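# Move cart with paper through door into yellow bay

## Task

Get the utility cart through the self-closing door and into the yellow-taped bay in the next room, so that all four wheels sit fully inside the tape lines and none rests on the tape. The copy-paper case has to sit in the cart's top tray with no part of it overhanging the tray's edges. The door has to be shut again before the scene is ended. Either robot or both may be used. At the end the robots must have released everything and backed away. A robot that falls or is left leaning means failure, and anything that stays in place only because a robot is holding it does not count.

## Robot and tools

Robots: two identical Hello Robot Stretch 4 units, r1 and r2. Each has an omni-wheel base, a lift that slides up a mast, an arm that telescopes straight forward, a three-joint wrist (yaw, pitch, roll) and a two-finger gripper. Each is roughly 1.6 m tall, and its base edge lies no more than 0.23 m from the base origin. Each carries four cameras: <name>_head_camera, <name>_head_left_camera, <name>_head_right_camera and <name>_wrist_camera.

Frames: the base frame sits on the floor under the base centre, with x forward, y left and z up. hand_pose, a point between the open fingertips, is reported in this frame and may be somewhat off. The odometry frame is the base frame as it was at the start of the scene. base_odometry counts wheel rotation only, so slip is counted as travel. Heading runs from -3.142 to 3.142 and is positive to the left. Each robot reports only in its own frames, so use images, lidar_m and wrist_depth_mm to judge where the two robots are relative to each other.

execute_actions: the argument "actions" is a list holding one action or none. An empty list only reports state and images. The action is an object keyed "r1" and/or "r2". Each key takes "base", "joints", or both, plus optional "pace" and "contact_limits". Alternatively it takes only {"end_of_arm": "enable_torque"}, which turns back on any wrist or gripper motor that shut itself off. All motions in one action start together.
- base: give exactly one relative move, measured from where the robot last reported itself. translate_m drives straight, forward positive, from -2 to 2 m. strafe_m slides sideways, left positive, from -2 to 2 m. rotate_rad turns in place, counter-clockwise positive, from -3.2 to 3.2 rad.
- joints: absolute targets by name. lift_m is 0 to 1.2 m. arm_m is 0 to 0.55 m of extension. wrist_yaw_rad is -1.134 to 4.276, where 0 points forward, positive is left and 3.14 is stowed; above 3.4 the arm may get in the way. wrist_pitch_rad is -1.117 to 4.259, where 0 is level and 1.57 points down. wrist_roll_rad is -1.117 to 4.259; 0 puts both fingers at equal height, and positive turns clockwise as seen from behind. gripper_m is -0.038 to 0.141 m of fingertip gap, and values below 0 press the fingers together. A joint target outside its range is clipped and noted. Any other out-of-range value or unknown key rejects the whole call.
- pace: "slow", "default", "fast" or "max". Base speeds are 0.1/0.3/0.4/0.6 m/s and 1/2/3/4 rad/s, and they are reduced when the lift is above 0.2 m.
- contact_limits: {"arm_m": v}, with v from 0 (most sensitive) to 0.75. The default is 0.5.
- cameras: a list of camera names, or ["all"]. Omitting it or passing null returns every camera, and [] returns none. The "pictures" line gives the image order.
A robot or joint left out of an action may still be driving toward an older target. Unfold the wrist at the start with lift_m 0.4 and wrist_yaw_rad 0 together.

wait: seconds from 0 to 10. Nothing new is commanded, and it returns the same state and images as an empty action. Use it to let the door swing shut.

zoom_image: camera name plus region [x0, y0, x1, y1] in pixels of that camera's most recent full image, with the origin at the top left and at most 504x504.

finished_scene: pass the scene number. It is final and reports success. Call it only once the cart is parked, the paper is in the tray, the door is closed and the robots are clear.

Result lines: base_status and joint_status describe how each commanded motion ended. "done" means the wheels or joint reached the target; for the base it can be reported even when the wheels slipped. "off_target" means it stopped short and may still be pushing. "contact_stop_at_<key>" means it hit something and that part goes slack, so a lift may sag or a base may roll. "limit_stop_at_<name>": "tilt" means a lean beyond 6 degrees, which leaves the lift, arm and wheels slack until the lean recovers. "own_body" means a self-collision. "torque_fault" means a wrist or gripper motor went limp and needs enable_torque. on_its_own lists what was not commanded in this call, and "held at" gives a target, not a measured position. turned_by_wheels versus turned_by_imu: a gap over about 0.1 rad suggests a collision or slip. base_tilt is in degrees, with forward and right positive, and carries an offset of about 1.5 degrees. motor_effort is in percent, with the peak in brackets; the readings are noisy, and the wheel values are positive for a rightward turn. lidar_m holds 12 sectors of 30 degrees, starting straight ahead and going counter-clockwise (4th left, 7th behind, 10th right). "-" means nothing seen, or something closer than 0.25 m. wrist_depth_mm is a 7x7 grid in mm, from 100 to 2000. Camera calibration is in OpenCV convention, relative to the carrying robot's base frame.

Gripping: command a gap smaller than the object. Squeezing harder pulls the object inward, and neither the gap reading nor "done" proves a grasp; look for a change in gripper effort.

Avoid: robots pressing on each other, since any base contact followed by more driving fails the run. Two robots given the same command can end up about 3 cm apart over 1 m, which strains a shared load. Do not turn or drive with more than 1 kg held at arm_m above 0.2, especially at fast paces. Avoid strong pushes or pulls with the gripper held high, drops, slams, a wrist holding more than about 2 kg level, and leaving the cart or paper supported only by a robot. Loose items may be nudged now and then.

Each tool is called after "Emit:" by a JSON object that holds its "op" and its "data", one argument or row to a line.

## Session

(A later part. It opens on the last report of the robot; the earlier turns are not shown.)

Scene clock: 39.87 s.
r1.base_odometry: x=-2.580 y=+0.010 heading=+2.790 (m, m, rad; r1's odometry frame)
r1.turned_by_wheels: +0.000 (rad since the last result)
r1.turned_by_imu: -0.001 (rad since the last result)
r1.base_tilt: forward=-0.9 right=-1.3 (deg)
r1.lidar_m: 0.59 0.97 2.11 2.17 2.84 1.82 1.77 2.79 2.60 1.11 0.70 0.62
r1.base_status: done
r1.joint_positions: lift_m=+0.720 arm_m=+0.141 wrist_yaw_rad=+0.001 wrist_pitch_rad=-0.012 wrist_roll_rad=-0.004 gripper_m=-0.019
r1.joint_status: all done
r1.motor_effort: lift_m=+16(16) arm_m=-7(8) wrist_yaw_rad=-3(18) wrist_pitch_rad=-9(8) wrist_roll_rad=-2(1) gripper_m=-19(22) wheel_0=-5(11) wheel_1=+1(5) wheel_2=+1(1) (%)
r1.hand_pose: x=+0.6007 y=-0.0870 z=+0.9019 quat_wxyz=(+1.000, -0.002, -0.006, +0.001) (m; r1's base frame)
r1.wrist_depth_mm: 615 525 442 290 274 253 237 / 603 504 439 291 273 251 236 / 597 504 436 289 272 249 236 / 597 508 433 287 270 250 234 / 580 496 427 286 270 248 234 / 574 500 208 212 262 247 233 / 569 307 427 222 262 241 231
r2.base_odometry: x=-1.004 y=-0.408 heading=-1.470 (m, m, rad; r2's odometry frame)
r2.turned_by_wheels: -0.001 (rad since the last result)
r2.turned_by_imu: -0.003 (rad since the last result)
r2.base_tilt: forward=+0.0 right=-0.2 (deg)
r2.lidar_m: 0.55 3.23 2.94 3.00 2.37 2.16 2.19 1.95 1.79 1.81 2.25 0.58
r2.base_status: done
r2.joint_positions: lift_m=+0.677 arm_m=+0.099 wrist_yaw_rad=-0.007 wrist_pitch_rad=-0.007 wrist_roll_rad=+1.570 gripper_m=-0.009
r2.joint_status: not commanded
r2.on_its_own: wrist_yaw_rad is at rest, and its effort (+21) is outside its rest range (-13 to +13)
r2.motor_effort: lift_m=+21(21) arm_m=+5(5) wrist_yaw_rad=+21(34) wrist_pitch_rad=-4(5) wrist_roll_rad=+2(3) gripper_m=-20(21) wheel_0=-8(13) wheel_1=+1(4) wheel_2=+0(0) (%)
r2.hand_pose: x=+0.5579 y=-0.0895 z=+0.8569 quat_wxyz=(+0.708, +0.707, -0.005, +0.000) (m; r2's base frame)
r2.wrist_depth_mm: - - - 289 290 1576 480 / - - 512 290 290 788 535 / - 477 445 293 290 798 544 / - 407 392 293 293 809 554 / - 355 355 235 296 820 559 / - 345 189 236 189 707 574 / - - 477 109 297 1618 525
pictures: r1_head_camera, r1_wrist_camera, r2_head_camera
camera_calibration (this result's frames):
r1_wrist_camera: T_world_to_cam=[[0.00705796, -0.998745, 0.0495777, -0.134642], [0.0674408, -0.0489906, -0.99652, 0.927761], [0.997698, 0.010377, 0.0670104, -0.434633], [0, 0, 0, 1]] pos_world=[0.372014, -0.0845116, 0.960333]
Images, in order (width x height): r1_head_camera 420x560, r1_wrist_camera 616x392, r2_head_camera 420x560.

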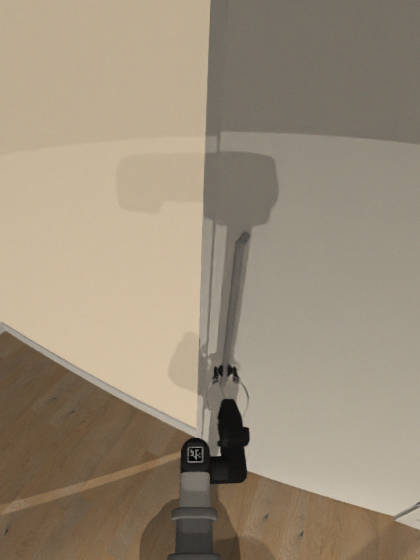

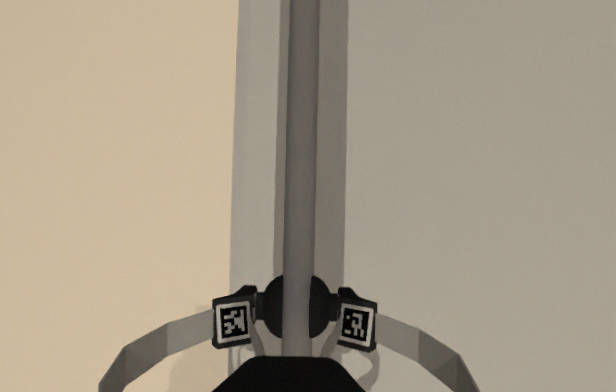

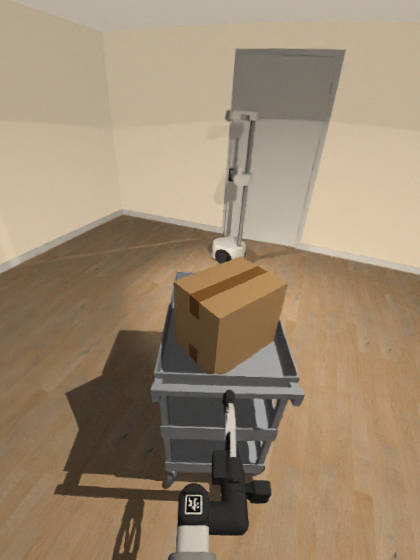

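Emit:
{"op": "execute_actions", "data": {
  "actions": [
    {"r1":{"base":{"strafe_m":0.03},"joints":{"arm_m":0.03},"pace":"slow"},"r2":{"base":{"strafe_m":-0.06},"pace":"slow"}}
  ],
  "cameras": []
}}

Emit:
{"op": "execute_actions", "data": {
  "actions": [
    {"r1":{"base":{"translate_m":-0.3},"pace":"slow"},"r2":{"base":{"translate_m":0.25},"pace":"slow"}}
  ],
  "cameras": ["r1_head_right_camera","r1_wrist_camera","r2_head_camera"]
}}

Scene clock: 46.40 s.
r1.base_odometry: x=-2.590 y=-0.018 heading=+2.790 (m, m, rad; r1's odometry frame)
r1.turned_by_wheels: +0.000 (rad since the last result)
r1.turned_by_imu: -0.001 (rad since the last result)
r1.base_tilt: forward=-0.8 right=-1.3 (deg)
r1.lidar_m: 0.48 0.94 2.10 2.15 2.78 1.86 1.74 2.80 2.62 1.08 0.66 0.55
r1.base_status: done
r1.joint_positions: lift_m=+0.720 arm_m=+0.031 wrist_yaw_rad=+0.000 wrist_pitch_rad=-0.011 wrist_roll_rad=-0.004 gripper_m=-0.019
r1.joint_status: all done
r1.motor_effort: lift_m=+16(16) arm_m=-7(11) wrist_yaw_rad=+1(29) wrist_pitch_rad=-11(11) wrist_roll_rad=+1(0) gripper_m=-21(19) wheel_0=-6(12) wheel_1=+0(3) wheel_2=+0(5) (%)
r1.hand_pose: x=+0.4905 y=-0.0874 z=+0.9016 quat_wxyz=(+1.000, -0.002, -0.006, +0.000) (m; r1's base frame)
r1.wrist_depth_mm: 798 683 591 291 283 266 256 / 809 676 585 293 281 265 253 / 798 661 585 290 279 263 254 / 778 654 574 289 277 263 252 / 778 654 569 287 277 263 250 / 768 647 208 211 270 262 250 / 750 382 559 222 271 255 249
r2.base_odometry: x=-1.064 y=-0.414 heading=-1.469 (m, m, rad; r2's odometry frame)
r2.turned_by_wheels: +0.001 (rad since the last result)
r2.turned_by_imu: -0.001 (rad since the last result)
r2.base_tilt: forward=+0.0 right=-0.3 (deg)
r2.lidar_m: 0.54 3.31 3.00 3.06 2.35 2.18 2.21 1.89 1.73 1.75 2.20 0.59
r2.base_status: done
r2.joint_positions: lift_m=+0.677 arm_m=+0.099 wrist_yaw_rad=+0.007 wrist_pitch_rad=-0.007 wrist_roll_rad=+1.570 gripper_m=-0.010
r2.joint_status: not commanded
r2.on_its_own: wrist_yaw_rad is at rest, and its effort (-20) is outside its rest range (-13 to +13)
r2.motor_effort: lift_m=+22(21) arm_m=+5(5) wrist_yaw_rad=-20(23) wrist_pitch_rad=-4(5) wrist_roll_rad=+2(2) gripper_m=-16(17) wheel_0=+8(13) wheel_1=+0(6) wheel_2=+1(1) (%)
r2.hand_pose: x=+0.5592 y=-0.0853 z=+0.8569 quat_wxyz=(+0.707, +0.707, +0.000, +0.005) (m; r2's base frame)
r2.wrist_depth_mm: - - - 298 298 866 404 / - - - 297 296 1618 530 / - - 462 296 297 809 549 / - 418 404 296 296 798 544 / - 362 359 235 296 820 559 / - 336 189 235 190 707 574 / - - 427 109 293 1098 554
pictures: none
No camera images: the call's "cameras" was empty. Leave "cameras" out to get every camera's image.

Scene clock: 50.67 s.
r1.base_odometry: x=-2.309 y=-0.121 heading=+2.790 (m, m, rad; r1's odometry frame)
r1.turned_by_wheels: +0.000 (rad since the last result)
r1.turned_by_imu: +0.002 (rad since the last result)
r1.base_tilt: forward=-0.9 right=-1.2 (deg)
r1.lidar_m: 0.50 1.34 2.22 2.29 2.95 1.30 1.21 2.67 2.51 1.56 0.83 0.56
r1.base_status: done
r1.joint_positions: lift_m=+0.720 arm_m=+0.031 wrist_yaw_rad=+0.007 wrist_pitch_rad=-0.011 wrist_roll_rad=-0.004 gripper_m=-0.019
r1.joint_status: not commanded
r1.on_its_own: wrist_yaw_rad is at rest, and its effort (-19) is outside its rest range (-13 to +13)
r1.motor_effort: lift_m=+16(16) arm_m=-6(7) wrist_yaw_rad=-19(37) wrist_pitch_rad=-11(12) wrist_roll_rad=-3(1) gripper_m=-19(21) wheel_0=-1(6) wheel_1=-1(5) wheel_2=+6(8) (%)
r1.hand_pose: x=+0.4911 y=-0.0855 z=+0.9015 quat_wxyz=(+1.000, -0.002, -0.005, +0.003) (m; r1's base frame)
r1.wrist_depth_mm: 1308 1118 298 298 304 309 312 / 1336 1098 297 297 304 309 312 / 1281 1098 296 294 303 306 310 / 1308 1078 294 296 300 304 309 / 1281 1060 293 293 298 304 309 / 1255 1060 190 208 298 301 307 / 1229 157 289 206 296 301 306
r2.base_odometry: x=-1.038 y=-0.663 heading=-1.469 (m, m, rad; r2's odometry frame)
r2.turned_by_wheels: +0.000 (rad since the last result)
r2.turned_by_imu: -0.002 (rad since the last result)
r2.base_tilt: forward=+0.1 right=-0.3 (deg)
r2.lidar_m: 0.53 3.20 2.90 2.94 2.63 2.41 2.46 2.00 1.82 1.82 2.31 0.60
r2.base_status: done
r2.joint_positions: lift_m=+0.677 arm_m=+0.099 wrist_yaw_rad=-0.001 wrist_pitch_rad=-0.007 wrist_roll_rad=+1.570 gripper_m=-0.010
r2.joint_status: not commanded
r2.motor_effort: lift_m=+22(22) arm_m=+5(5) wrist_yaw_rad=+3(21) wrist_pitch_rad=-5(4) wrist_roll_rad=+1(3) gripper_m=-15(15) wheel_0=+3(9) wheel_1=+2(6) wheel_2=-5(13) (%)
r2.hand_pose: x=+0.5584 y=-0.0877 z=+0.8570 quat_wxyz=(+0.708, +0.707, -0.003, +0.002) (m; r2's base frame)
r2.wrist_depth_mm: - - - 297 334 336 340 / - - - 320 324 1808 500 / - - 539 310 315 759 549 / - 492 445 303 307 798 554 / - 384 379 239 297 820 559 / - 329 189 230 188 768 580 / - 349 347 109 283 715 574
pictures: r1_head_right_camera, r1_wrist_camera, r2_head_camera
camera_calibration (this result's frames):
r1_wrist_camera: T_world_to_cam=[[0.0123828, -0.998694, 0.049571, -0.134935], [0.0663871, -0.0486443, -0.996607, 0.935477], [0.997717, 0.0156317, 0.0656981, -0.323624], [0, 0, 0, 1]] pos_world=[0.262453, -0.0841943, 0.960254]
Images, in order (width x height): r1_head_right_camera 420x672, r1_wrist_camera 616x392, r2_head_camera 420x560.

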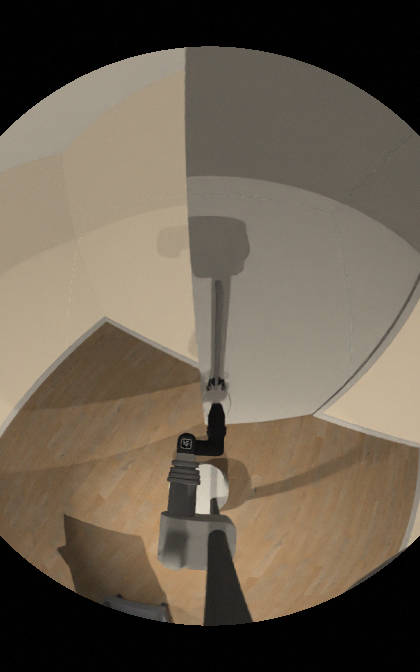

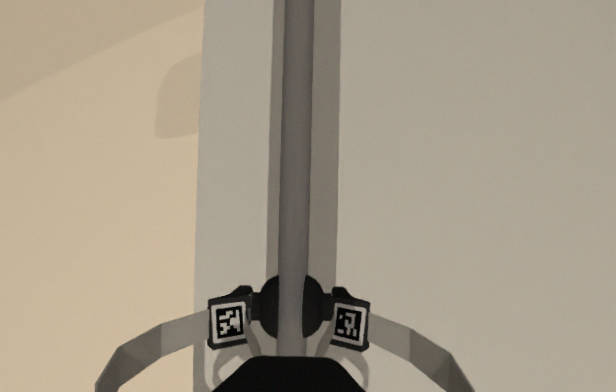

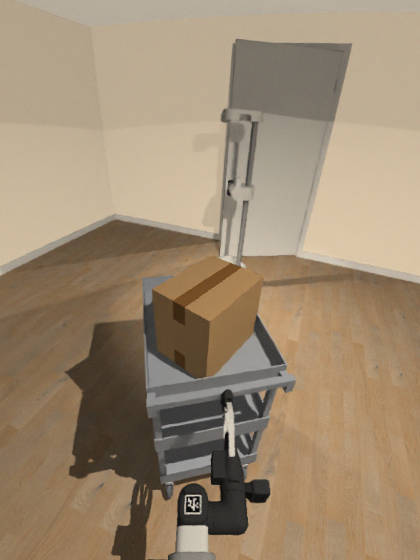

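Emit:
{"op": "execute_actions", "data": {
  "actions": [
    {"r1":{"base":{"translate_m":-0.27},"joints":{"arm_m":0.2},"pace":"slow"},"r2":{"base":{"strafe_m":0.2},"pace":"slow","joints":{"gripper_m":-0.035}}}
  ],
  "cameras": []
}}

Emit:
{"op": "execute_actions", "data": {
  "actions": [
    {"r1":{"base":{"strafe_m":-0.045},"joints":{"arm_m":0.12},"pace":"slow"}}
  ],
  "cameras": ["r1_head_right_camera","r2_head_camera"]
}}

Scene clock: 61.43 s.
r1.base_odometry: x=-2.055 y=-0.214 heading=+2.790 (m, m, rad; r1's odometry frame)
r1.turned_by_wheels: +0.000 (rad since the last result)
r1.turned_by_imu: +0.000 (rad since the last result)
r1.base_tilt: forward=-0.8 right=-1.4 (deg)
r1.lidar_m: 0.72 1.61 2.35 2.42 3.13 0.98 1.00 2.54 2.39 1.89 1.26 0.83
r1.base_status: done
r1.joint_positions: lift_m=+0.720 arm_m=+0.199 wrist_yaw_rad=+0.000 wrist_pitch_rad=-0.012 wrist_roll_rad=-0.004 gripper_m=-0.020
r1.joint_status: all done
r1.motor_effort: lift_m=+16(16) arm_m=+4(8) wrist_yaw_rad=+2(21) wrist_pitch_rad=-9(11) wrist_roll_rad=+1(1) gripper_m=-15(19) wheel_0=-4(7) wheel_1=-3(3) wheel_2=+2(9) (%)
r1.hand_pose: x=+0.6586 y=-0.0875 z=+0.9019 quat_wxyz=(+1.000, -0.002, -0.006, +0.000) (m; r1's base frame)
r1.wrist_depth_mm: 1464 1229 1060 373 382 394 404 / 1499 1205 366 373 382 392 404 / 1397 1205 366 366 379 387 399 / 1430 1205 364 366 377 387 399 / 1397 1205 362 366 379 389 397 / 1397 1182 359 202 375 387 392 / 1366 1118 355 184 370 382 389
r2.base_odometry: x=-0.840 y=-0.643 heading=-1.470 (m, m, rad; r2's odometry frame)
r2.turned_by_wheels: -0.001 (rad since the last result)
r2.turned_by_imu: -0.004 (rad since the last result)
r2.base_tilt: forward=+0.1 right=-0.2 (deg)
r2.lidar_m: 0.56 2.98 2.72 2.75 2.56 2.33 2.38 2.20 2.02 2.04 2.55 0.57
r2.base_status: done
r2.joint_positions: lift_m=+0.677 arm_m=+0.099 wrist_yaw_rad=-0.004 wrist_pitch_rad=-0.007 wrist_roll_rad=+1.570 gripper_m=-0.034
r2.joint_status: all done
r2.motor_effort: lift_m=+22(22) arm_m=+5(5) wrist_yaw_rad=+12(25) wrist_pitch_rad=-4(4) wrist_roll_rad=+2(2) gripper_m=-20(24) wheel_0=-8(14) wheel_1=+1(6) wheel_2=+0(5) (%)
r2.hand_pose: x=+0.5582 y=-0.0885 z=+0.8569 quat_wxyz=(+0.708, +0.707, -0.004, +0.001) (m; r2's base frame)
r2.wrist_depth_mm: - - - 214 272 1708 496 / - - 469 273 276 732 549 / - 430 421 278 281 809 549 / - 379 377 281 285 820 549 / - 345 342 228 289 820 559 / - 332 185 230 185 661 569 / - - - 109 298 1808 517
pictures: none
No camera images: the call's "cameras" was empty. Leave "cameras" out to get every camera's image.

Scene clock: 63.50 s.
r1.base_odometry: x=-2.040 y=-0.172 heading=+2.790 (m, m, rad; r1's odometry frame)
r1.turned_by_wheels: +0.000 (rad since the last result)
r1.turned_by_imu: +0.000 (rad since the last result)
r1.base_tilt: forward=-0.8 right=-1.2 (deg)
r1.lidar_m: 1.07 1.61 2.38 2.44 3.16 0.99 1.01 2.52 2.34 1.87 1.27 1.09
r1.base_status: done
r1.joint_positions: lift_m=+0.720 arm_m=+0.121 wrist_yaw_rad=+0.000 wrist_pitch_rad=-0.012 wrist_roll_rad=-0.004 gripper_m=-0.020
r1.joint_status: all done
r1.motor_effort: lift_m=+16(16) arm_m=-6(7) wrist_yaw_rad=+0(2) wrist_pitch_rad=-8(8) wrist_roll_rad=-3(1) gripper_m=-13(13) wheel_0=+3(7) wheel_1=-3(7) wheel_2=+0(1) (%)
r1.hand_pose: x=+0.5804 y=-0.0874 z=+0.9019 quat_wxyz=(+1.000, -0.002, -0.006, +0.000) (m; r1's base frame)
r1.wrist_depth_mm: 1537 1366 1138 831 778 723 691 / 1537 1308 1098 831 759 723 683 / 1499 1308 1138 820 768 723 676 / 1537 1281 1118 820 759 715 668 / 1464 1255 1098 809 768 715 668 / 1464 1255 1060 204 741 699 668 / 1430 1182 1060 185 741 691 661
r2.base_odometry: x=-0.840 y=-0.643 heading=-1.470 (m, m, rad; r2's odometry frame)
r2.turned_by_wheels: +0.000 (rad since the last result)
r2.turned_by_imu: -0.001 (rad since the last result)
r2.base_tilt: forward=+0.1 right=-0.3 (deg)
r2.lidar_m: 0.56 3.00 2.73 2.75 2.58 2.31 2.38 2.20 2.01 2.03 2.55 0.56
r2.base_status: not commanded
r2.joint_positions: lift_m=+0.677 arm_m=+0.099 wrist_yaw_rad=-0.004 wrist_pitch_rad=-0.007 wrist_roll_rad=+1.570 gripper_m=-0.034
r2.joint_status: not commanded
r2.motor_effort: lift_m=+22(21) arm_m=+5(5) wrist_yaw_rad=+12(10) wrist_pitch_rad=-4(4) wrist_roll_rad=+2(2) gripper_m=-21(26) wheel_0=-8(8) wheel_1=+0(1) wheel_2=+0(0) (%)
r2.hand_pose: x=+0.5582 y=-0.0885 z=+0.8569 quat_wxyz=(+0.708, +0.707, -0.004, +0.001) (m; r2's base frame)
r2.wrist_depth_mm: - - - 213 272 1756 496 / - - 469 276 276 732 549 / - 433 415 279 279 809 544 / - 379 379 282 285 809 549 / - 345 345 228 289 820 554 / - 332 185 232 185 668 569 / - - - 109 300 1863 512
pictures: r1_head_right_camera, r2_head_camera
Images, in order (width x height): r1_head_right_camera 420x672, r2_head_camera 420x560.

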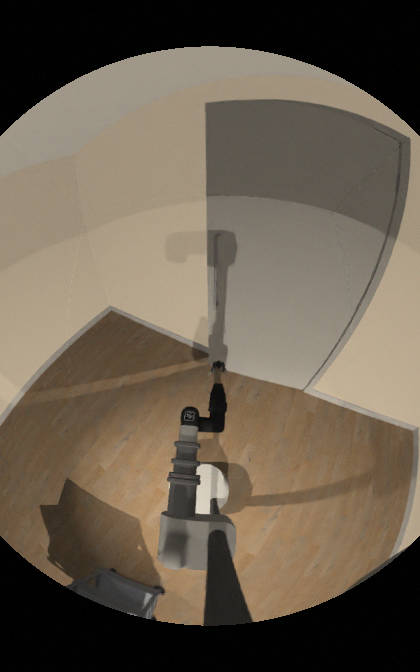

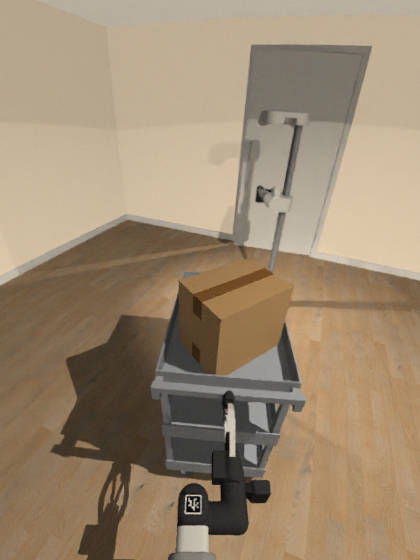

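Emit:
{"op": "execute_actions", "data": {
  "actions": [
    {"r1":{"base":{"translate_m":0.3},"joints":{"arm_m":0.4,"gripper_m":0.06}}}
  ],
  "cameras": []
}}

Emit:
{"op": "execute_actions", "data": {
  "actions": [
    {"r1":{"base":{"strafe_m":-0.005},"joints":{"arm_m":0.505},"contact_limits":{"arm_m":0.2}}}
  ],
  "cameras": ["r1_wrist_camera"]
}}

Scene clock: 68.60 s.
r1.base_odometry: x=-2.321 y=-0.068 heading=+2.790 (m, m, rad; r1's odometry frame)
r1.turned_by_wheels: +0.000 (rad since the last result)
r1.turned_by_imu: +0.000 (rad since the last result)
r1.base_tilt: forward=-0.8 right=-1.2 (deg)
r1.lidar_m: 0.94 1.24 2.25 2.32 2.99 1.32 1.31 2.62 2.44 1.47 0.98 0.93
r1.base_status: done
r1.joint_positions: lift_m=+0.720 arm_m=+0.399 wrist_yaw_rad=+0.000 wrist_pitch_rad=-0.013 wrist_roll_rad=-0.004 gripper_m=+0.060
r1.joint_status: all done
r1.motor_effort: lift_m=+16(16) arm_m=+5(6) wrist_yaw_rad=+0(2) wrist_pitch_rad=-7(9) wrist_roll_rad=-1(2) gripper_m=-3(12) wheel_0=+3(7) wheel_1=+2(5) wheel_2=+0(12) (%)
r1.hand_pose: x=+0.8584 y=-0.0874 z=+0.9020 quat_wxyz=(+1.000, -0.002, -0.006, +0.000) (m; r1's base frame)
r1.wrist_depth_mm: 615 525 452 397 357 322 298 / 615 517 449 394 355 322 298 / 603 512 445 394 351 322 296 / 597 508 439 382 351 319 296 / 585 504 439 373 349 317 293 / 585 500 212 377 214 315 291 / 580 492 415 161 343 310 290
r2.base_odometry: x=-0.840 y=-0.643 heading=-1.470 (m, m, rad; r2's odometry frame)
r2.turned_by_wheels: +0.000 (rad since the last result)
r2.turned_by_imu: -0.002 (rad since the last result)
r2.base_tilt: forward=+0.1 right=-0.2 (deg)
r2.lidar_m: 0.56 2.97 2.73 2.73 2.54 2.33 2.37 2.18 2.02 2.03 2.55 0.56
r2.base_status: not commanded
r2.joint_positions: lift_m=+0.677 arm_m=+0.099 wrist_yaw_rad=-0.004 wrist_pitch_rad=-0.007 wrist_roll_rad=+1.570 gripper_m=-0.034
r2.joint_status: not commanded
r2.motor_effort: lift_m=+22(21) arm_m=+4(5) wrist_yaw_rad=+11(10) wrist_pitch_rad=-4(3) wrist_roll_rad=+2(3) gripper_m=-25(25) wheel_0=-8(8) wheel_1=+1(0) wheel_2=+0(1) (%)
r2.hand_pose: x=+0.5582 y=-0.0885 z=+0.8569 quat_wxyz=(+0.708, +0.707, -0.004, +0.001) (m; r2's base frame)
r2.wrist_depth_mm: - - - 214 271 1708 492 / - - 473 274 274 741 549 / - 433 418 279 281 798 549 / - 382 375 282 286 809 554 / - 345 342 228 289 820 554 / - 334 184 231 185 668 569 / - - - 109 298 1863 517
pictures: none
No camera images: the call's "cameras" was empty. Leave "cameras" out to get every camera's image.

Scene clock: 69.90 s.
r1.base_odometry: x=-2.320 y=-0.064 heading=+2.790 (m, m, rad; r1's odometry frame)
r1.turned_by_wheels: +0.000 (rad since the last result)
r1.turned_by_imu: +0.000 (rad since the last result)
r1.base_tilt: forward=-0.9 right=-1.2 (deg)
r1.lidar_m: 0.92 1.24 2.25 2.32 3.02 1.32 1.30 2.64 2.46 1.48 1.00 0.90
r1.base_status: done
r1.joint_positions: lift_m=+0.720 arm_m=+0.504 wrist_yaw_rad=+0.000 wrist_pitch_rad=-0.013 wrist_roll_rad=-0.004 gripper_m=+0.060
r1.joint_status: all done
r1.motor_effort: lift_m=+16(16) arm_m=+5(6) wrist_yaw_rad=+1(1) wrist_pitch_rad=-8(7) wrist_roll_rad=-1(1) gripper_m=-6(1) wheel_0=-2(10) wheel_1=+1(6) wheel_2=+0(0) (%)
r1.contact_limits: arm_m 0.2
r1.hand_pose: x=+0.9634 y=-0.0874 z=+0.9020 quat_wxyz=(+1.000, -0.002, -0.006, +0.000) (m; r1's base frame)
r1.wrist_depth_mm: 439 377 309 276 257 233 216 / 439 375 307 273 256 232 216 / 436 366 307 273 255 230 215 / 430 366 303 273 254 229 214 / 427 364 301 272 252 229 213 / 427 362 212 272 213 227 212 / 415 355 297 162 249 224 211
r2.base_odometry: x=-0.840 y=-0.643 heading=-1.470 (m, m, rad; r2's odometry frame)
r2.turned_by_wheels: +0.000 (rad since the last result)
r2.turned_by_imu: -0.001 (rad since the last result)
r2.base_tilt: forward=+0.1 right=-0.3 (deg)
r2.lidar_m: 0.56 2.97 2.71 2.76 2.54 2.35 2.34 2.17 2.02 2.04 2.54 0.57
r2.base_status: not commanded
r2.joint_positions: lift_m=+0.677 arm_m=+0.099 wrist_yaw_rad=-0.004 wrist_pitch_rad=-0.007 wrist_roll_rad=+1.570 gripper_m=-0.034
r2.joint_status: not commanded
r2.motor_effort: lift_m=+21(21) arm_m=+5(5) wrist_yaw_rad=+11(10) wrist_pitch_rad=-4(5) wrist_roll_rad=+3(1) gripper_m=-22(26) wheel_0=-8(8) wheel_1=+1(1) wheel_2=+0(0) (%)
r2.hand_pose: x=+0.5582 y=-0.0885 z=+0.8569 quat_wxyz=(+0.708, +0.707, -0.004, +0.001) (m; r2's base frame)
r2.wrist_depth_mm: - - - 215 272 1756 492 / - - 469 274 277 732 554 / - 433 418 279 281 809 549 / - 379 375 282 285 809 554 / - 345 343 229 289 809 554 / - 334 185 230 186 661 564 / - - - 109 298 1808 517
pictures: r1_wrist_camera
camera_calibration (this result's frames):
r1_wrist_camera: T_world_to_cam=[[0.00573759, -0.998754, 0.0495787, -0.136313], [0.0675902, -0.0490788, -0.996505, 0.903177], [0.997697, 0.00906857, 0.0672244, -0.796803], [0, 0, 0, 1]] pos_world=[0.734704, -0.0845901, 0.960344]
Images, in order (width x height): r1_wrist_camera 616x392.

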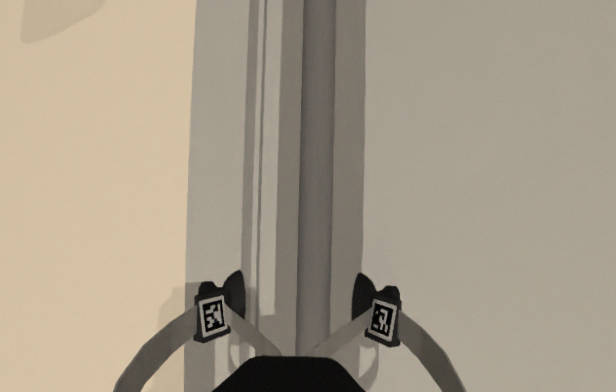

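Emit:
{"op": "execute_actions", "data": {
  "actions": [
    {"r1":{"base":{"strafe_m":-0.004},"joints":{"arm_m":0.522,"gripper_m":0.035},"contact_limits":{"arm_m":0.2}}}
  ],
  "cameras": ["r1_wrist_camera"]
}}

Emit:
{"op": "execute_actions", "data": {
  "actions": [
    {"r1":{"joints":{"gripper_m":-0.038}}}
  ],
  "cameras": ["r1_wrist_camera"]
}}

Emit:
{"op": "execute_actions", "data": {
  "actions": [
    {"r1":{"base":{"strafe_m":0.03},"joints":{"arm_m":0.44},"pace":"slow"}}
  ],
  "cameras": ["r1_wrist_camera"]
}}

Scene clock: 74.20 s.
r1.base_odometry: x=-2.318 y=-0.060 heading=+2.790 (m, m, rad; r1's odometry frame)
r1.turned_by_wheels: +0.000 (rad since the last result)
r1.turned_by_imu: +0.000 (rad since the last result)
r1.base_tilt: forward=-0.8 right=-1.3 (deg)
r1.lidar_m: 0.93 1.23 2.24 2.31 3.03 1.32 1.31 2.64 2.47 1.49 1.01 0.93
r1.base_status: done
r1.joint_positions: lift_m=+0.720 arm_m=+0.521 wrist_yaw_rad=+0.000 wrist_pitch_rad=-0.013 wrist_roll_rad=-0.004 gripper_m=+0.035
r1.joint_status: all done
r1.motor_effort: lift_m=+16(16) arm_m=+5(4) wrist_yaw_rad=+0(1) wrist_pitch_rad=-9(11) wrist_roll_rad=-2(1) gripper_m=-6(6) wheel_0=-2(8) wheel_1=+1(7) wheel_2=+1(8) (%)
r1.contact_limits: arm_m 0.2
r1.hand_pose: x=+0.9804 y=-0.0874 z=+0.9020 quat_wxyz=(+1.000, -0.002, -0.006, +0.000) (m; r1's base frame)
r1.wrist_depth_mm: 410 351 289 255 240 216 201 / 407 347 289 254 240 217 202 / 407 345 287 253 238 216 201 / 404 342 285 251 236 213 200 / 399 340 283 251 235 213 199 / 392 338 202 190 224 211 198 / 387 334 274 149 230 211 196
r2.base_odometry: x=-0.840 y=-0.643 heading=-1.470 (m, m, rad; r2's odometry frame)
r2.turned_by_wheels: +0.000 (rad since the last result)
r2.turned_by_imu: -0.002 (rad since the last result)
r2.base_tilt: forward=+0.1 right=-0.3 (deg)
r2.lidar_m: 0.54 2.97 2.73 2.74 2.55 2.33 2.38 2.20 2.00 2.04 2.58 0.57
r2.base_status: not commanded
r2.joint_positions: lift_m=+0.677 arm_m=+0.099 wrist_yaw_rad=-0.004 wrist_pitch_rad=-0.007 wrist_roll_rad=+1.570 gripper_m=-0.034
r2.joint_status: not commanded
r2.motor_effort: lift_m=+22(21) arm_m=+5(5) wrist_yaw_rad=+13(11) wrist_pitch_rad=-4(4) wrist_roll_rad=+3(1) gripper_m=-23(24) wheel_0=-8(8) wheel_1=+1(1) wheel_2=+0(0) (%)
r2.hand_pose: x=+0.5582 y=-0.0885 z=+0.8569 quat_wxyz=(+0.708, +0.707, -0.004, +0.001) (m; r2's base frame)
r2.wrist_depth_mm: - - - 215 271 1661 500 / - - 466 273 277 750 544 / - 430 421 278 281 809 544 / - 379 379 282 285 820 554 / - 347 343 228 289 831 559 / - 334 185 231 185 668 569 / - - - 109 300 1808 521
pictures: r1_wrist_camera
camera_calibration (this result's frames):
r1_wrist_camera: T_world_to_cam=[[0.00568418, -0.998754, 0.0495788, -0.136373], [0.0675876, -0.0490825, -0.996505, 0.90203], [0.997697, 0.00901523, 0.0672244, -0.813765], [0, 0, 0, 1]] pos_world=[0.7517, -0.0845933, 0.960344]
Images, in order (width x height): r1_wrist_camera 616x392.

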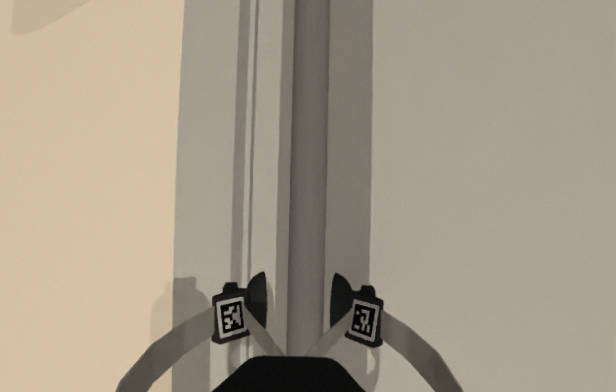

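Scene clock: 75.63 s.
r1.base_odometry: x=-2.318 y=-0.060 heading=+2.790 (m, m, rad; r1's odometry frame)
r1.turned_by_wheels: +0.000 (rad since the last result)
r1.turned_by_imu: +0.000 (rad since the last result)
r1.base_tilt: forward=-0.9 right=-1.2 (deg)
r1.lidar_m: 0.94 1.25 2.25 2.31 3.04 1.28 1.32 2.63 2.47 1.47 1.01 0.92
r1.base_status: not commanded
r1.joint_positions: lift_m=+0.720 arm_m=+0.521 wrist_yaw_rad=+0.001 wrist_pitch_rad=-0.012 wrist_roll_rad=-0.004 gripper_m=-0.037
r1.joint_status: all done
r1.motor_effort: lift_m=+16(16) arm_m=+3(5) wrist_yaw_rad=-3(7) wrist_pitch_rad=-8(11) wrist_roll_rad=+1(1) gripper_m=-17(19) wheel_0=-2(3) wheel_1=+0(0) wheel_2=+0(0) (%)
r1.hand_pose: x=+0.9809 y=-0.0870 z=+0.9019 quat_wxyz=(+1.000, -0.002, -0.006, +0.001) (m; r1's base frame)
r1.wrist_depth_mm: 410 351 286 245 230 208 195 / 413 347 285 243 231 207 194 / 410 343 286 242 228 207 193 / 402 340 285 240 227 206 192 / 397 340 279 239 227 206 191 / 397 336 189 185 220 204 191 / 387 229 274 177 219 200 189
r2.base_odometry: x=-0.840 y=-0.643 heading=-1.470 (m, m, rad; r2's odometry frame)
r2.turned_by_wheels: +0.000 (rad since the last result)
r2.turned_by_imu: -0.001 (rad since the last result)
r2.base_tilt: forward=+0.0 right=-0.2 (deg)
r2.lidar_m: 0.55 2.97 2.71 2.73 2.52 2.32 2.37 2.19 2.00 2.05 2.56 0.57
r2.base_status: not commanded
r2.joint_positions: lift_m=+0.677 arm_m=+0.099 wrist_yaw_rad=-0.004 wrist_pitch_rad=-0.007 wrist_roll_rad=+1.570 gripper_m=-0.034
r2.joint_status: not commanded
r2.motor_effort: lift_m=+22(21) arm_m=+5(5) wrist_yaw_rad=+12(11) wrist_pitch_rad=-5(4) wrist_roll_rad=+2(3) gripper_m=-24(25) wheel_0=-8(8) wheel_1=+1(1) wheel_2=+0(0) (%)
r2.hand_pose: x=+0.5582 y=-0.0885 z=+0.8569 quat_wxyz=(+0.708, +0.707, -0.004, +0.001) (m; r2's base frame)
r2.wrist_depth_mm: - - - 214 272 1756 500 / - - 469 274 276 741 554 / - 430 418 278 279 798 539 / - 379 377 282 285 809 554 / - 347 343 229 289 809 559 / - 332 185 232 186 668 569 / - - - 109 298 1808 517
pictures: r1_wrist_camera
camera_calibration (this result's frames):
r1_wrist_camera: T_world_to_cam=[[0.00703895, -0.998745, 0.0495788, -0.137314], [0.0674231, -0.0489932, -0.996521, 0.902129], [0.9977, 0.0103572, 0.0669937, -0.813986], [0, 0, 0, 1]] pos_world=[0.752256, -0.0845127, 0.96033]
Images, in order (width x height): r1_wrist_camera 616x392.

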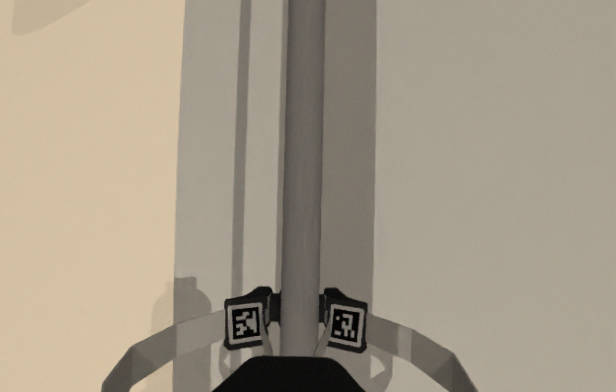

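Scene clock: 77.73 s.
r1.base_odometry: x=-2.329 y=-0.088 heading=+2.789 (m, m, rad; r1's odometry frame)
r1.turned_by_wheels: -0.001 (rad since the last result)
r1.turned_by_imu: -0.001 (rad since the last result)
r1.base_tilt: forward=-0.9 right=-1.2 (deg)
r1.lidar_m: 0.85 1.30 2.24 2.26 3.00 1.31 1.30 2.66 2.49 1.45 0.99 0.85
r1.base_status: done
r1.joint_positions: lift_m=+0.720 arm_m=+0.441 wrist_yaw_rad=+0.003 wrist_pitch_rad=-0.012 wrist_roll_rad=-0.004 gripper_m=-0.037
r1.joint_status: all done
r1.motor_effort: lift_m=+16(16) arm_m=-7(7) wrist_yaw_rad=-8(18) wrist_pitch_rad=-9(10) wrist_roll_rad=-1(1) gripper_m=-17(21) wheel_0=-5(12) wheel_1=+0(7) wheel_2=-1(5) (%)
r1.hand_pose: x=+0.9008 y=-0.0866 z=+0.9019 quat_wxyz=(+1.000, -0.002, -0.006, +0.001) (m; r1's base frame)
r1.wrist_depth_mm: 564 480 413 247 236 217 205 / 564 477 410 247 236 216 205 / 554 477 407 245 234 216 204 / 549 469 407 243 233 214 203 / 544 462 402 241 231 214 203 / 539 462 189 183 225 211 200 / 530 287 373 177 223 208 200
r2.base_odometry: x=-0.840 y=-0.643 heading=-1.470 (m, m, rad; r2's odometry frame)
r2.turned_by_wheels: +0.000 (rad since the last result)
r2.turned_by_imu: -0.001 (rad since the last result)
r2.base_tilt: forward=+0.0 right=+0.0 (deg)
r2.lidar_m: 0.56 3.02 2.72 2.74 2.54 2.35 2.36 2.20 2.01 2.05 2.56 0.56
r2.base_status: not commanded
r2.joint_positions: lift_m=+0.677 arm_m=+0.099 wrist_yaw_rad=-0.004 wrist_pitch_rad=-0.007 wrist_roll_rad=+1.570 gripper_m=-0.034
r2.joint_status: not commanded
r2.motor_effort: lift_m=+22(21) arm_m=+5(5) wrist_yaw_rad=+11(12) wrist_pitch_rad=-5(3) wrist_roll_rad=+2(2) gripper_m=-23(23) wheel_0=-8(8) wheel_1=+1(1) wheel_2=+0(0) (%)
r2.hand_pose: x=+0.5582 y=-0.0885 z=+0.8569 quat_wxyz=(+0.708, +0.707, -0.004, +0.001) (m; r2's base frame)
r2.wrist_depth_mm: - - - 215 272 1661 496 / - - 469 273 274 741 554 / - 433 415 279 279 788 549 / - 382 375 282 285 820 544 / - 345 342 229 289 831 554 / - 334 184 231 186 668 564 / - - - 109 300 1808 517
pictures: r1_wrist_camera
camera_calibration (this result's frames):
r1_wrist_camera: T_world_to_cam=[[0.00839429, -0.998732, 0.0496407, -0.137634], [0.067497, -0.0489633, -0.996517, 0.907485], [0.997684, 0.0117157, 0.0670004, -0.733925], [0, 0, 0, 1]] pos_world=[0.672128, -0.0844274, 0.96033]
Images, in order (width x height): r1_wrist_camera 616x392.

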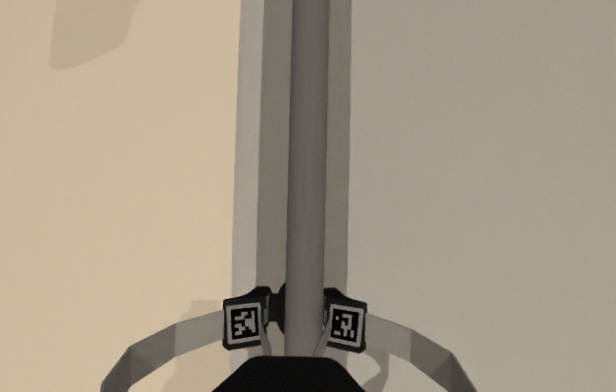

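Emit:
{"op": "execute_actions", "data": {
  "actions": [
    {"r1":{"base":{"strafe_m":0.028},"joints":{"arm_m":0.37},"pace":"slow"}}
  ],
  "cameras": []
}}

Emit:
{"op": "execute_actions", "data": {
  "actions": [
    {"r1":{"base":{"translate_m":-0.5},"joints":{"arm_m":0.5,"wrist_yaw_rad":0.03},"pace":"slow"}}
  ],
  "cameras": ["r1_wrist_camera","r1_head_right_camera"]
}}

Scene clock: 82.90 s.
r1.base_odometry: x=-2.338 y=-0.114 heading=+2.788 (m, m, rad; r1's odometry frame)
r1.turned_by_wheels: -0.001 (rad since the last result)
r1.turned_by_imu: -0.001 (rad since the last result)
r1.base_tilt: forward=-0.8 right=-1.2 (deg)
r1.lidar_m: 0.76 1.28 2.20 2.27 2.96 1.33 1.28 2.70 2.52 1.49 0.97 0.81
r1.base_status: done
r1.joint_positions: lift_m=+0.720 arm_m=+0.371 wrist_yaw_rad=-0.003 wrist_pitch_rad=-0.012 wrist_roll_rad=-0.004 gripper_m=-0.037
r1.joint_status: all done
r1.motor_effort: lift_m=+16(16) arm_m=-7(9) wrist_yaw_rad=+10(19) wrist_pitch_rad=-9(6) wrist_roll_rad=-2(1) gripper_m=-20(23) wheel_0=-9(12) wheel_1=-1(5) wheel_2=-3(3) (%)
r1.hand_pose: x=+0.8302 y=-0.0884 z=+0.9019 quat_wxyz=(+1.000, -0.002, -0.006, -0.002) (m; r1's base frame)
r1.wrist_depth_mm: 676 580 504 249 239 226 216 / 683 580 504 248 237 224 215 / 676 580 500 247 237 224 213 / 661 569 496 244 236 224 213 / 661 564 496 244 235 222 212 / 654 564 258 185 229 220 211 / 647 530 263 169 231 216 210
r2.base_odometry: x=-0.840 y=-0.643 heading=-1.470 (m, m, rad; r2's odometry frame)
r2.turned_by_wheels: +0.000 (rad since the last result)
r2.turned_by_imu: -0.002 (rad since the last result)
r2.base_tilt: forward=+0.1 right=-0.3 (deg)
r2.lidar_m: 0.56 2.98 2.71 2.75 2.53 2.35 2.38 2.19 2.00 2.02 2.59 0.58
r2.base_status: not commanded
r2.joint_positions: lift_m=+0.677 arm_m=+0.099 wrist_yaw_rad=-0.004 wrist_pitch_rad=-0.007 wrist_roll_rad=+1.570 gripper_m=-0.034
r2.joint_status: not commanded
r2.motor_effort: lift_m=+22(21) arm_m=+5(5) wrist_yaw_rad=+12(12) wrist_pitch_rad=-4(4) wrist_roll_rad=+2(2) gripper_m=-25(27) wheel_0=-8(8) wheel_1=+1(1) wheel_2=+0(0) (%)
r2.hand_pose: x=+0.5582 y=-0.0885 z=+0.8569 quat_wxyz=(+0.708, +0.707, -0.004, +0.001) (m; r2's base frame)
r2.wrist_depth_mm: - - - 216 271 1708 492 / - - 469 274 276 732 554 / - 433 418 277 281 798 549 / - 382 375 281 285 798 544 / - 343 342 229 289 820 554 / - 334 185 231 186 668 564 / - - - 109 298 1756 517
pictures: none
No camera images: the call's "cameras" was empty. Leave "cameras" out to get every camera's image.

Scene clock: 89.17 s.
r1.base_odometry: x=-1.869 y=-0.287 heading=+2.787 (m, m, rad; r1's odometry frame)
r1.turned_by_wheels: -0.001 (rad since the last result)
r1.turned_by_imu: -0.001 (rad since the last result)
r1.base_tilt: forward=-0.8 right=-1.2 (deg)
r1.lidar_m: 0.90 1.90 2.43 2.46 3.22 0.80 0.80 2.48 2.30 2.19 1.51 1.04
r1.base_status: done
r1.joint_positions: lift_m=+0.720 arm_m=+0.499 wrist_yaw_rad=+0.028 wrist_pitch_rad=-0.012 wrist_roll_rad=-0.004 gripper_m=-0.037
r1.joint_status: all done
r1.motor_effort: lift_m=+16(16) arm_m=+4(8) wrist_yaw_rad=+7(22) wrist_pitch_rad=-9(9) wrist_roll_rad=-2(3) gripper_m=-20(17) wheel_0=-9(12) wheel_1=-3(5) wheel_2=+2(6) (%)
r1.hand_pose: x=+0.9610 y=-0.0793 z=+0.9019 quat_wxyz=(+1.000, -0.002, -0.006, +0.014) (m; r1's base frame)
r1.wrist_depth_mm: 1366 1138 247 248 257 263 271 / 1366 1098 246 249 256 262 268 / 1308 1118 246 247 256 260 267 / 1308 1098 244 245 256 262 267 / 1281 1098 243 245 254 260 264 / 1308 1098 239 185 251 257 262 / 1229 1008 239 170 248 259 262
r2.base_odometry: x=-0.840 y=-0.643 heading=-1.470 (m, m, rad; r2's odometry frame)
r2.turned_by_wheels: +0.000 (rad since the last result)
r2.turned_by_imu: -0.002 (rad since the last result)
r2.base_tilt: forward=+0.1 right=-0.2 (deg)
r2.lidar_m: 0.54 2.97 2.73 2.77 2.54 2.34 2.38 2.20 2.01 2.04 2.54 0.58
r2.base_status: not commanded
r2.joint_positions: lift_m=+0.677 arm_m=+0.099 wrist_yaw_rad=-0.004 wrist_pitch_rad=-0.007 wrist_roll_rad=+1.570 gripper_m=-0.034
r2.joint_status: not commanded
r2.motor_effort: lift_m=+22(22) arm_m=+5(5) wrist_yaw_rad=+11(13) wrist_pitch_rad=-4(4) wrist_roll_rad=+1(2) gripper_m=-23(26) wheel_0=-8(8) wheel_1=+0(1) wheel_2=+0(0) (%)
r2.hand_pose: x=+0.5582 y=-0.0885 z=+0.8569 quat_wxyz=(+0.708, +0.707, -0.004, +0.001) (m; r2's base frame)
r2.wrist_depth_mm: - - - 214 270 1708 500 / - - 473 274 276 723 549 / - 430 418 278 281 798 544 / - 379 375 282 285 798 559 / - 343 343 228 289 809 554 / - 332 184 232 186 661 569 / - - - 109 300 1808 517
pictures: r1_head_right_camera, r1_wrist_camera
camera_calibration (this result's frames):
r1_wrist_camera: T_world_to_cam=[[0.0335092, -0.998204, 0.0496581, -0.154969], [0.0688052, -0.0472641, -0.99651, 0.902679], [0.997067, 0.036809, 0.0670978, -0.791559], [0, 0, 0, 1]] pos_world=[0.732321, -0.08289, 0.960336]
Images, in order (width x height): r1_head_right_camera 420x672, r1_wrist_camera 616x392.

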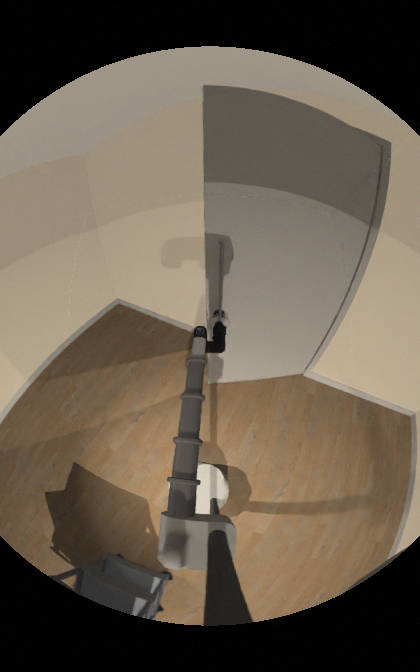

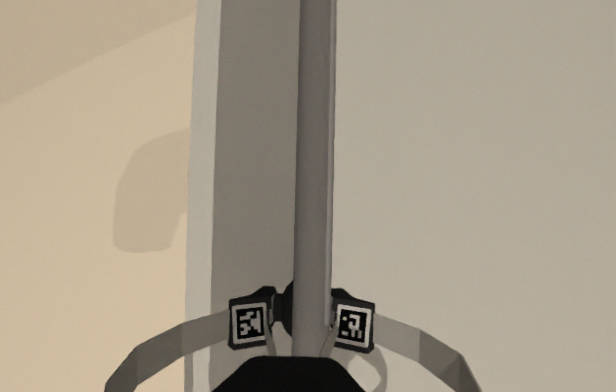

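Emit:
{"op": "execute_actions", "data": {
  "actions": [
    {"r1":{"base":{"translate_m":-0.12},"joints":{"wrist_yaw_rad":-0.07},"pace":"slow"}}
  ],
  "cameras": []
}}

Emit:
{"op": "execute_actions", "data": {
  "actions": [
    {"r1":{"base":{"strafe_m":-0.065},"joints":{"arm_m":0.43,"wrist_yaw_rad":0.0},"pace":"slow"}}
  ],
  "cameras": []
}}

Emit:
{"op": "execute_actions", "data": {
  "actions": [
    {"r1":{"base":{"strafe_m":-0.065},"joints":{"arm_m":0.35,"wrist_yaw_rad":0.1},"pace":"slow"}}
  ],
  "cameras": ["r1_wrist_camera"]
}}

Scene clock: 94.83 s.
r1.base_odometry: x=-1.757 y=-0.328 heading=+2.786 (m, m, rad; r1's odometry frame)
r1.turned_by_wheels: -0.002 (rad since the last result)
r1.turned_by_imu: -0.002 (rad since the last result)
r1.base_tilt: forward=-0.8 right=-1.2 (deg)
r1.lidar_m: 0.90 2.01 2.48 2.53 3.27 0.69 0.76 2.42 2.22 2.31 1.64 1.05
r1.base_status: done
r1.joint_positions: lift_m=+0.720 arm_m=+0.500 wrist_yaw_rad=-0.076 wrist_pitch_rad=-0.013 wrist_roll_rad=-0.005 gripper_m=-0.037
r1.joint_status: all done
r1.on_its_own: wrist_yaw_rad is at rest, and its effort (+16) is outside its rest range (-13 to +13)
r1.motor_effort: lift_m=+16(16) arm_m=+2(4) wrist_yaw_rad=+16(33) wrist_pitch_rad=-8(8) wrist_roll_rad=+0(1) gripper_m=-21(21) wheel_0=-12(12) wheel_1=-8(9) wheel_2=-3(15) (%)
r1.hand_pose: x=+0.9515 y=-0.1090 z=+0.9020 quat_wxyz=(+0.999, -0.002, -0.006, -0.038) (m; r1's base frame)
r1.wrist_depth_mm: 1308 1160 231 243 273 306 336 / 1281 1138 231 242 273 303 334 / 1281 1138 230 240 273 301 332 / 1229 1118 229 239 272 303 330 / 1205 1118 229 242 271 300 330 / 1255 1118 222 184 268 298 327 / 1205 647 220 176 262 297 330
r2.base_odometry: x=-0.840 y=-0.643 heading=-1.470 (m, m, rad; r2's odometry frame)
r2.turned_by_wheels: +0.000 (rad since the last result)
r2.turned_by_imu: -0.002 (rad since the last result)
r2.base_tilt: forward=+0.1 right=-0.3 (deg)
r2.lidar_m: 0.55 2.98 2.71 2.76 2.53 2.34 2.38 2.19 2.01 2.05 2.54 0.56
r2.base_status: not commanded
r2.joint_positions: lift_m=+0.677 arm_m=+0.099 wrist_yaw_rad=-0.004 wrist_pitch_rad=-0.007 wrist_roll_rad=+1.570 gripper_m=-0.034
r2.joint_status: not commanded
r2.motor_effort: lift_m=+22(22) arm_m=+5(4) wrist_yaw_rad=+12(13) wrist_pitch_rad=-6(5) wrist_roll_rad=+2(1) gripper_m=-21(24) wheel_0=-8(8) wheel_1=+1(1) wheel_2=+0(0) (%)
r2.hand_pose: x=+0.5582 y=-0.0885 z=+0.8569 quat_wxyz=(+0.708, +0.707, -0.004, +0.001) (m; r2's base frame)
r2.wrist_depth_mm: - - - 215 272 1618 492 / - 1430 473 274 276 732 549 / - 430 415 279 279 798 549 / - 379 375 283 285 820 549 / - 343 343 228 287 820 554 / - 336 184 232 185 661 574 / - - - 109 300 1808 517
pictures: none
No camera images: the call's "cameras" was empty. Leave "cameras" out to get every camera's image.

Scene clock: 96.80 s.
r1.base_odometry: x=-1.734 y=-0.268 heading=+2.787 (m, m, rad; r1's odometry frame)
r1.turned_by_wheels: +0.001 (rad since the last result)
r1.turned_by_imu: -0.004 (rad since the last result)
r1.base_tilt: forward=-0.8 right=-1.2 (deg)
r1.lidar_m: 0.85 1.99 2.53 2.59 0.86 0.70 1.19 2.35 2.20 2.26 1.60 1.00
r1.base_status: done
r1.joint_positions: lift_m=+0.720 arm_m=+0.431 wrist_yaw_rad=+0.006 wrist_pitch_rad=-0.013 wrist_roll_rad=-0.005 gripper_m=-0.038
r1.joint_status: all done
r1.on_its_own: wrist_yaw_rad is at rest, and its effort (-17) is outside its rest range (-13 to +13)
r1.motor_effort: lift_m=+16(16) arm_m=-6(14) wrist_yaw_rad=-17(37) wrist_pitch_rad=-7(8) wrist_roll_rad=+2(1) gripper_m=-16(23) wheel_0=+8(11) wheel_1=+1(12) wheel_2=+3(1) (%)
r1.hand_pose: x=+0.8910 y=-0.0857 z=+0.9020 quat_wxyz=(+1.000, -0.002, -0.006, +0.003) (m; r1's base frame)
r1.wrist_depth_mm: 1537 1308 239 258 281 310 336 / 1576 1281 239 256 281 309 336 / 1537 1308 237 255 278 307 332 / 1537 1281 236 256 277 304 330 / 1464 1255 236 255 274 303 332 / 1499 1255 188 182 276 303 330 / 1464 154 227 177 266 304 329
r2.base_odometry: x=-0.840 y=-0.643 heading=-1.470 (m, m, rad; r2's odometry frame)
r2.turned_by_wheels: +0.000 (rad since the last result)
r2.turned_by_imu: -0.001 (rad since the last result)
r2.base_tilt: forward=+0.3 right=-0.2 (deg)
r2.lidar_m: 0.55 2.99 2.71 2.76 2.55 2.34 2.37 2.19 2.01 2.03 2.55 0.57
r2.base_status: not commanded
r2.joint_positions: lift_m=+0.677 arm_m=+0.099 wrist_yaw_rad=-0.004 wrist_pitch_rad=-0.007 wrist_roll_rad=+1.570 gripper_m=-0.034
r2.joint_status: not commanded
r2.motor_effort: lift_m=+22(21) arm_m=+5(5) wrist_yaw_rad=+13(10) wrist_pitch_rad=-5(5) wrist_roll_rad=+2(1) gripper_m=-25(21) wheel_0=-8(8) wheel_1=+1(1) wheel_2=+0(0) (%)
r2.hand_pose: x=+0.5582 y=-0.0885 z=+0.8569 quat_wxyz=(+0.708, +0.707, -0.004, +0.001) (m; r2's base frame)
r2.wrist_depth_mm: - - - 214 271 1499 500 / - 1430 469 273 276 741 554 / - 433 421 277 279 809 549 / - 379 375 282 286 820 554 / - 345 342 228 290 809 559 / - 332 185 231 185 668 569 / - - - 109 298 1756 525
pictures: none
No camera images: the call's "cameras" was empty. Leave "cameras" out to get every camera's image.

Scene clock: 98.87 s.
r1.base_odometry: x=-1.712 y=-0.207 heading=+2.788 (m, m, rad; r1's odometry frame)
r1.turned_by_wheels: +0.001 (rad since the last result)
r1.turned_by_imu: +0.002 (rad since the last result)
r1.base_tilt: forward=-0.9 right=-1.2 (deg)
r1.lidar_m: 0.76 1.94 2.59 2.67 0.92 0.72 3.36 2.29 2.14 2.15 1.54 0.98
r1.base_status: done
r1.joint_positions: lift_m=+0.720 arm_m=+0.351 wrist_yaw_rad=+0.108 wrist_pitch_rad=-0.012 wrist_roll_rad=-0.004 gripper_m=-0.038
r1.joint_status: all done
r1.on_its_own: wrist_yaw_rad is at rest, and its effort (-24) is outside its rest range (-13 to +13)
r1.motor_effort: lift_m=+16(16) arm_m=-6(10) wrist_yaw_rad=-24(31) wrist_pitch_rad=-9(10) wrist_roll_rad=-2(2) gripper_m=-18(21) wheel_0=+9(13) wheel_1=+2(6) wheel_2=+6(0) (%)
r1.hand_pose: x=+0.8182 y=-0.0557 z=+0.9019 quat_wxyz=(+0.999, -0.002, -0.006, +0.054) (m; r1's base frame)
r1.wrist_depth_mm: 1983 1618 240 258 279 306 330 / - 1537 240 256 278 301 329 / 1983 1576 237 256 277 301 325 / 1921 1576 236 254 277 300 325 / 1921 1537 236 255 274 300 324 / 1983 225 184 185 273 298 322 / 1921 155 230 177 222 298 320
r2.base_odometry: x=-0.840 y=-0.643 heading=-1.470 (m, m, rad; r2's odometry frame)
r2.turned_by_wheels: +0.000 (rad since the last result)
r2.turned_by_imu: -0.001 (rad since the last result)
r2.base_tilt: forward=+0.1 right=-0.1 (deg)
r2.lidar_m: 0.56 2.98 2.72 2.76 2.55 2.34 2.36 2.19 2.01 2.04 2.56 0.56
r2.base_status: not commanded
r2.joint_positions: lift_m=+0.677 arm_m=+0.099 wrist_yaw_rad=-0.004 wrist_pitch_rad=-0.007 wrist_roll_rad=+1.570 gripper_m=-0.034
r2.joint_status: not commanded
r2.motor_effort: lift_m=+22(22) arm_m=+5(5) wrist_yaw_rad=+11(11) wrist_pitch_rad=-4(4) wrist_roll_rad=+3(2) gripper_m=-23(20) wheel_0=-8(8) wheel_1=+1(1) wheel_2=+0(0) (%)
r2.hand_pose: x=+0.5582 y=-0.0885 z=+0.8569 quat_wxyz=(+0.708, +0.707, -0.004, +0.001) (m; r2's base frame)
r2.wrist_depth_mm: - - - 214 271 1397 496 / - 1430 473 273 276 732 554 / - 433 415 278 281 798 549 / - 377 375 282 286 809 554 / - 343 343 228 289 820 554 / - 332 185 231 185 668 569 / - - - 109 300 1808 521
pictures: r1_wrist_camera
camera_calibration (this result's frames):
r1_wrist_camera: T_world_to_cam=[[0.113529, -0.992292, 0.0496708, -0.191783], [0.0723672, -0.0416023, -0.99651, 0.911017], [0.990896, 0.116728, 0.0670863, -0.640543], [0, 0, 0, 1]] pos_world=[0.590556, -0.0776351, 0.960335]
Images, in order (width x height): r1_wrist_camera 616x392.

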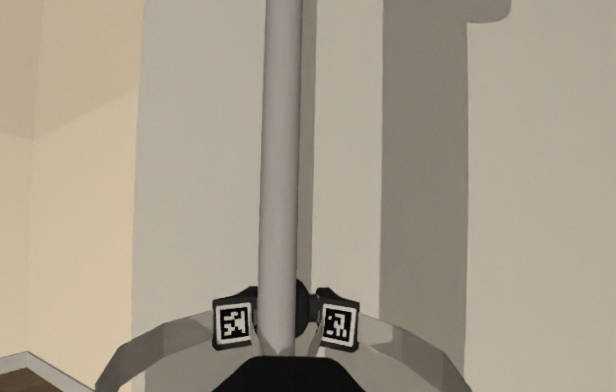

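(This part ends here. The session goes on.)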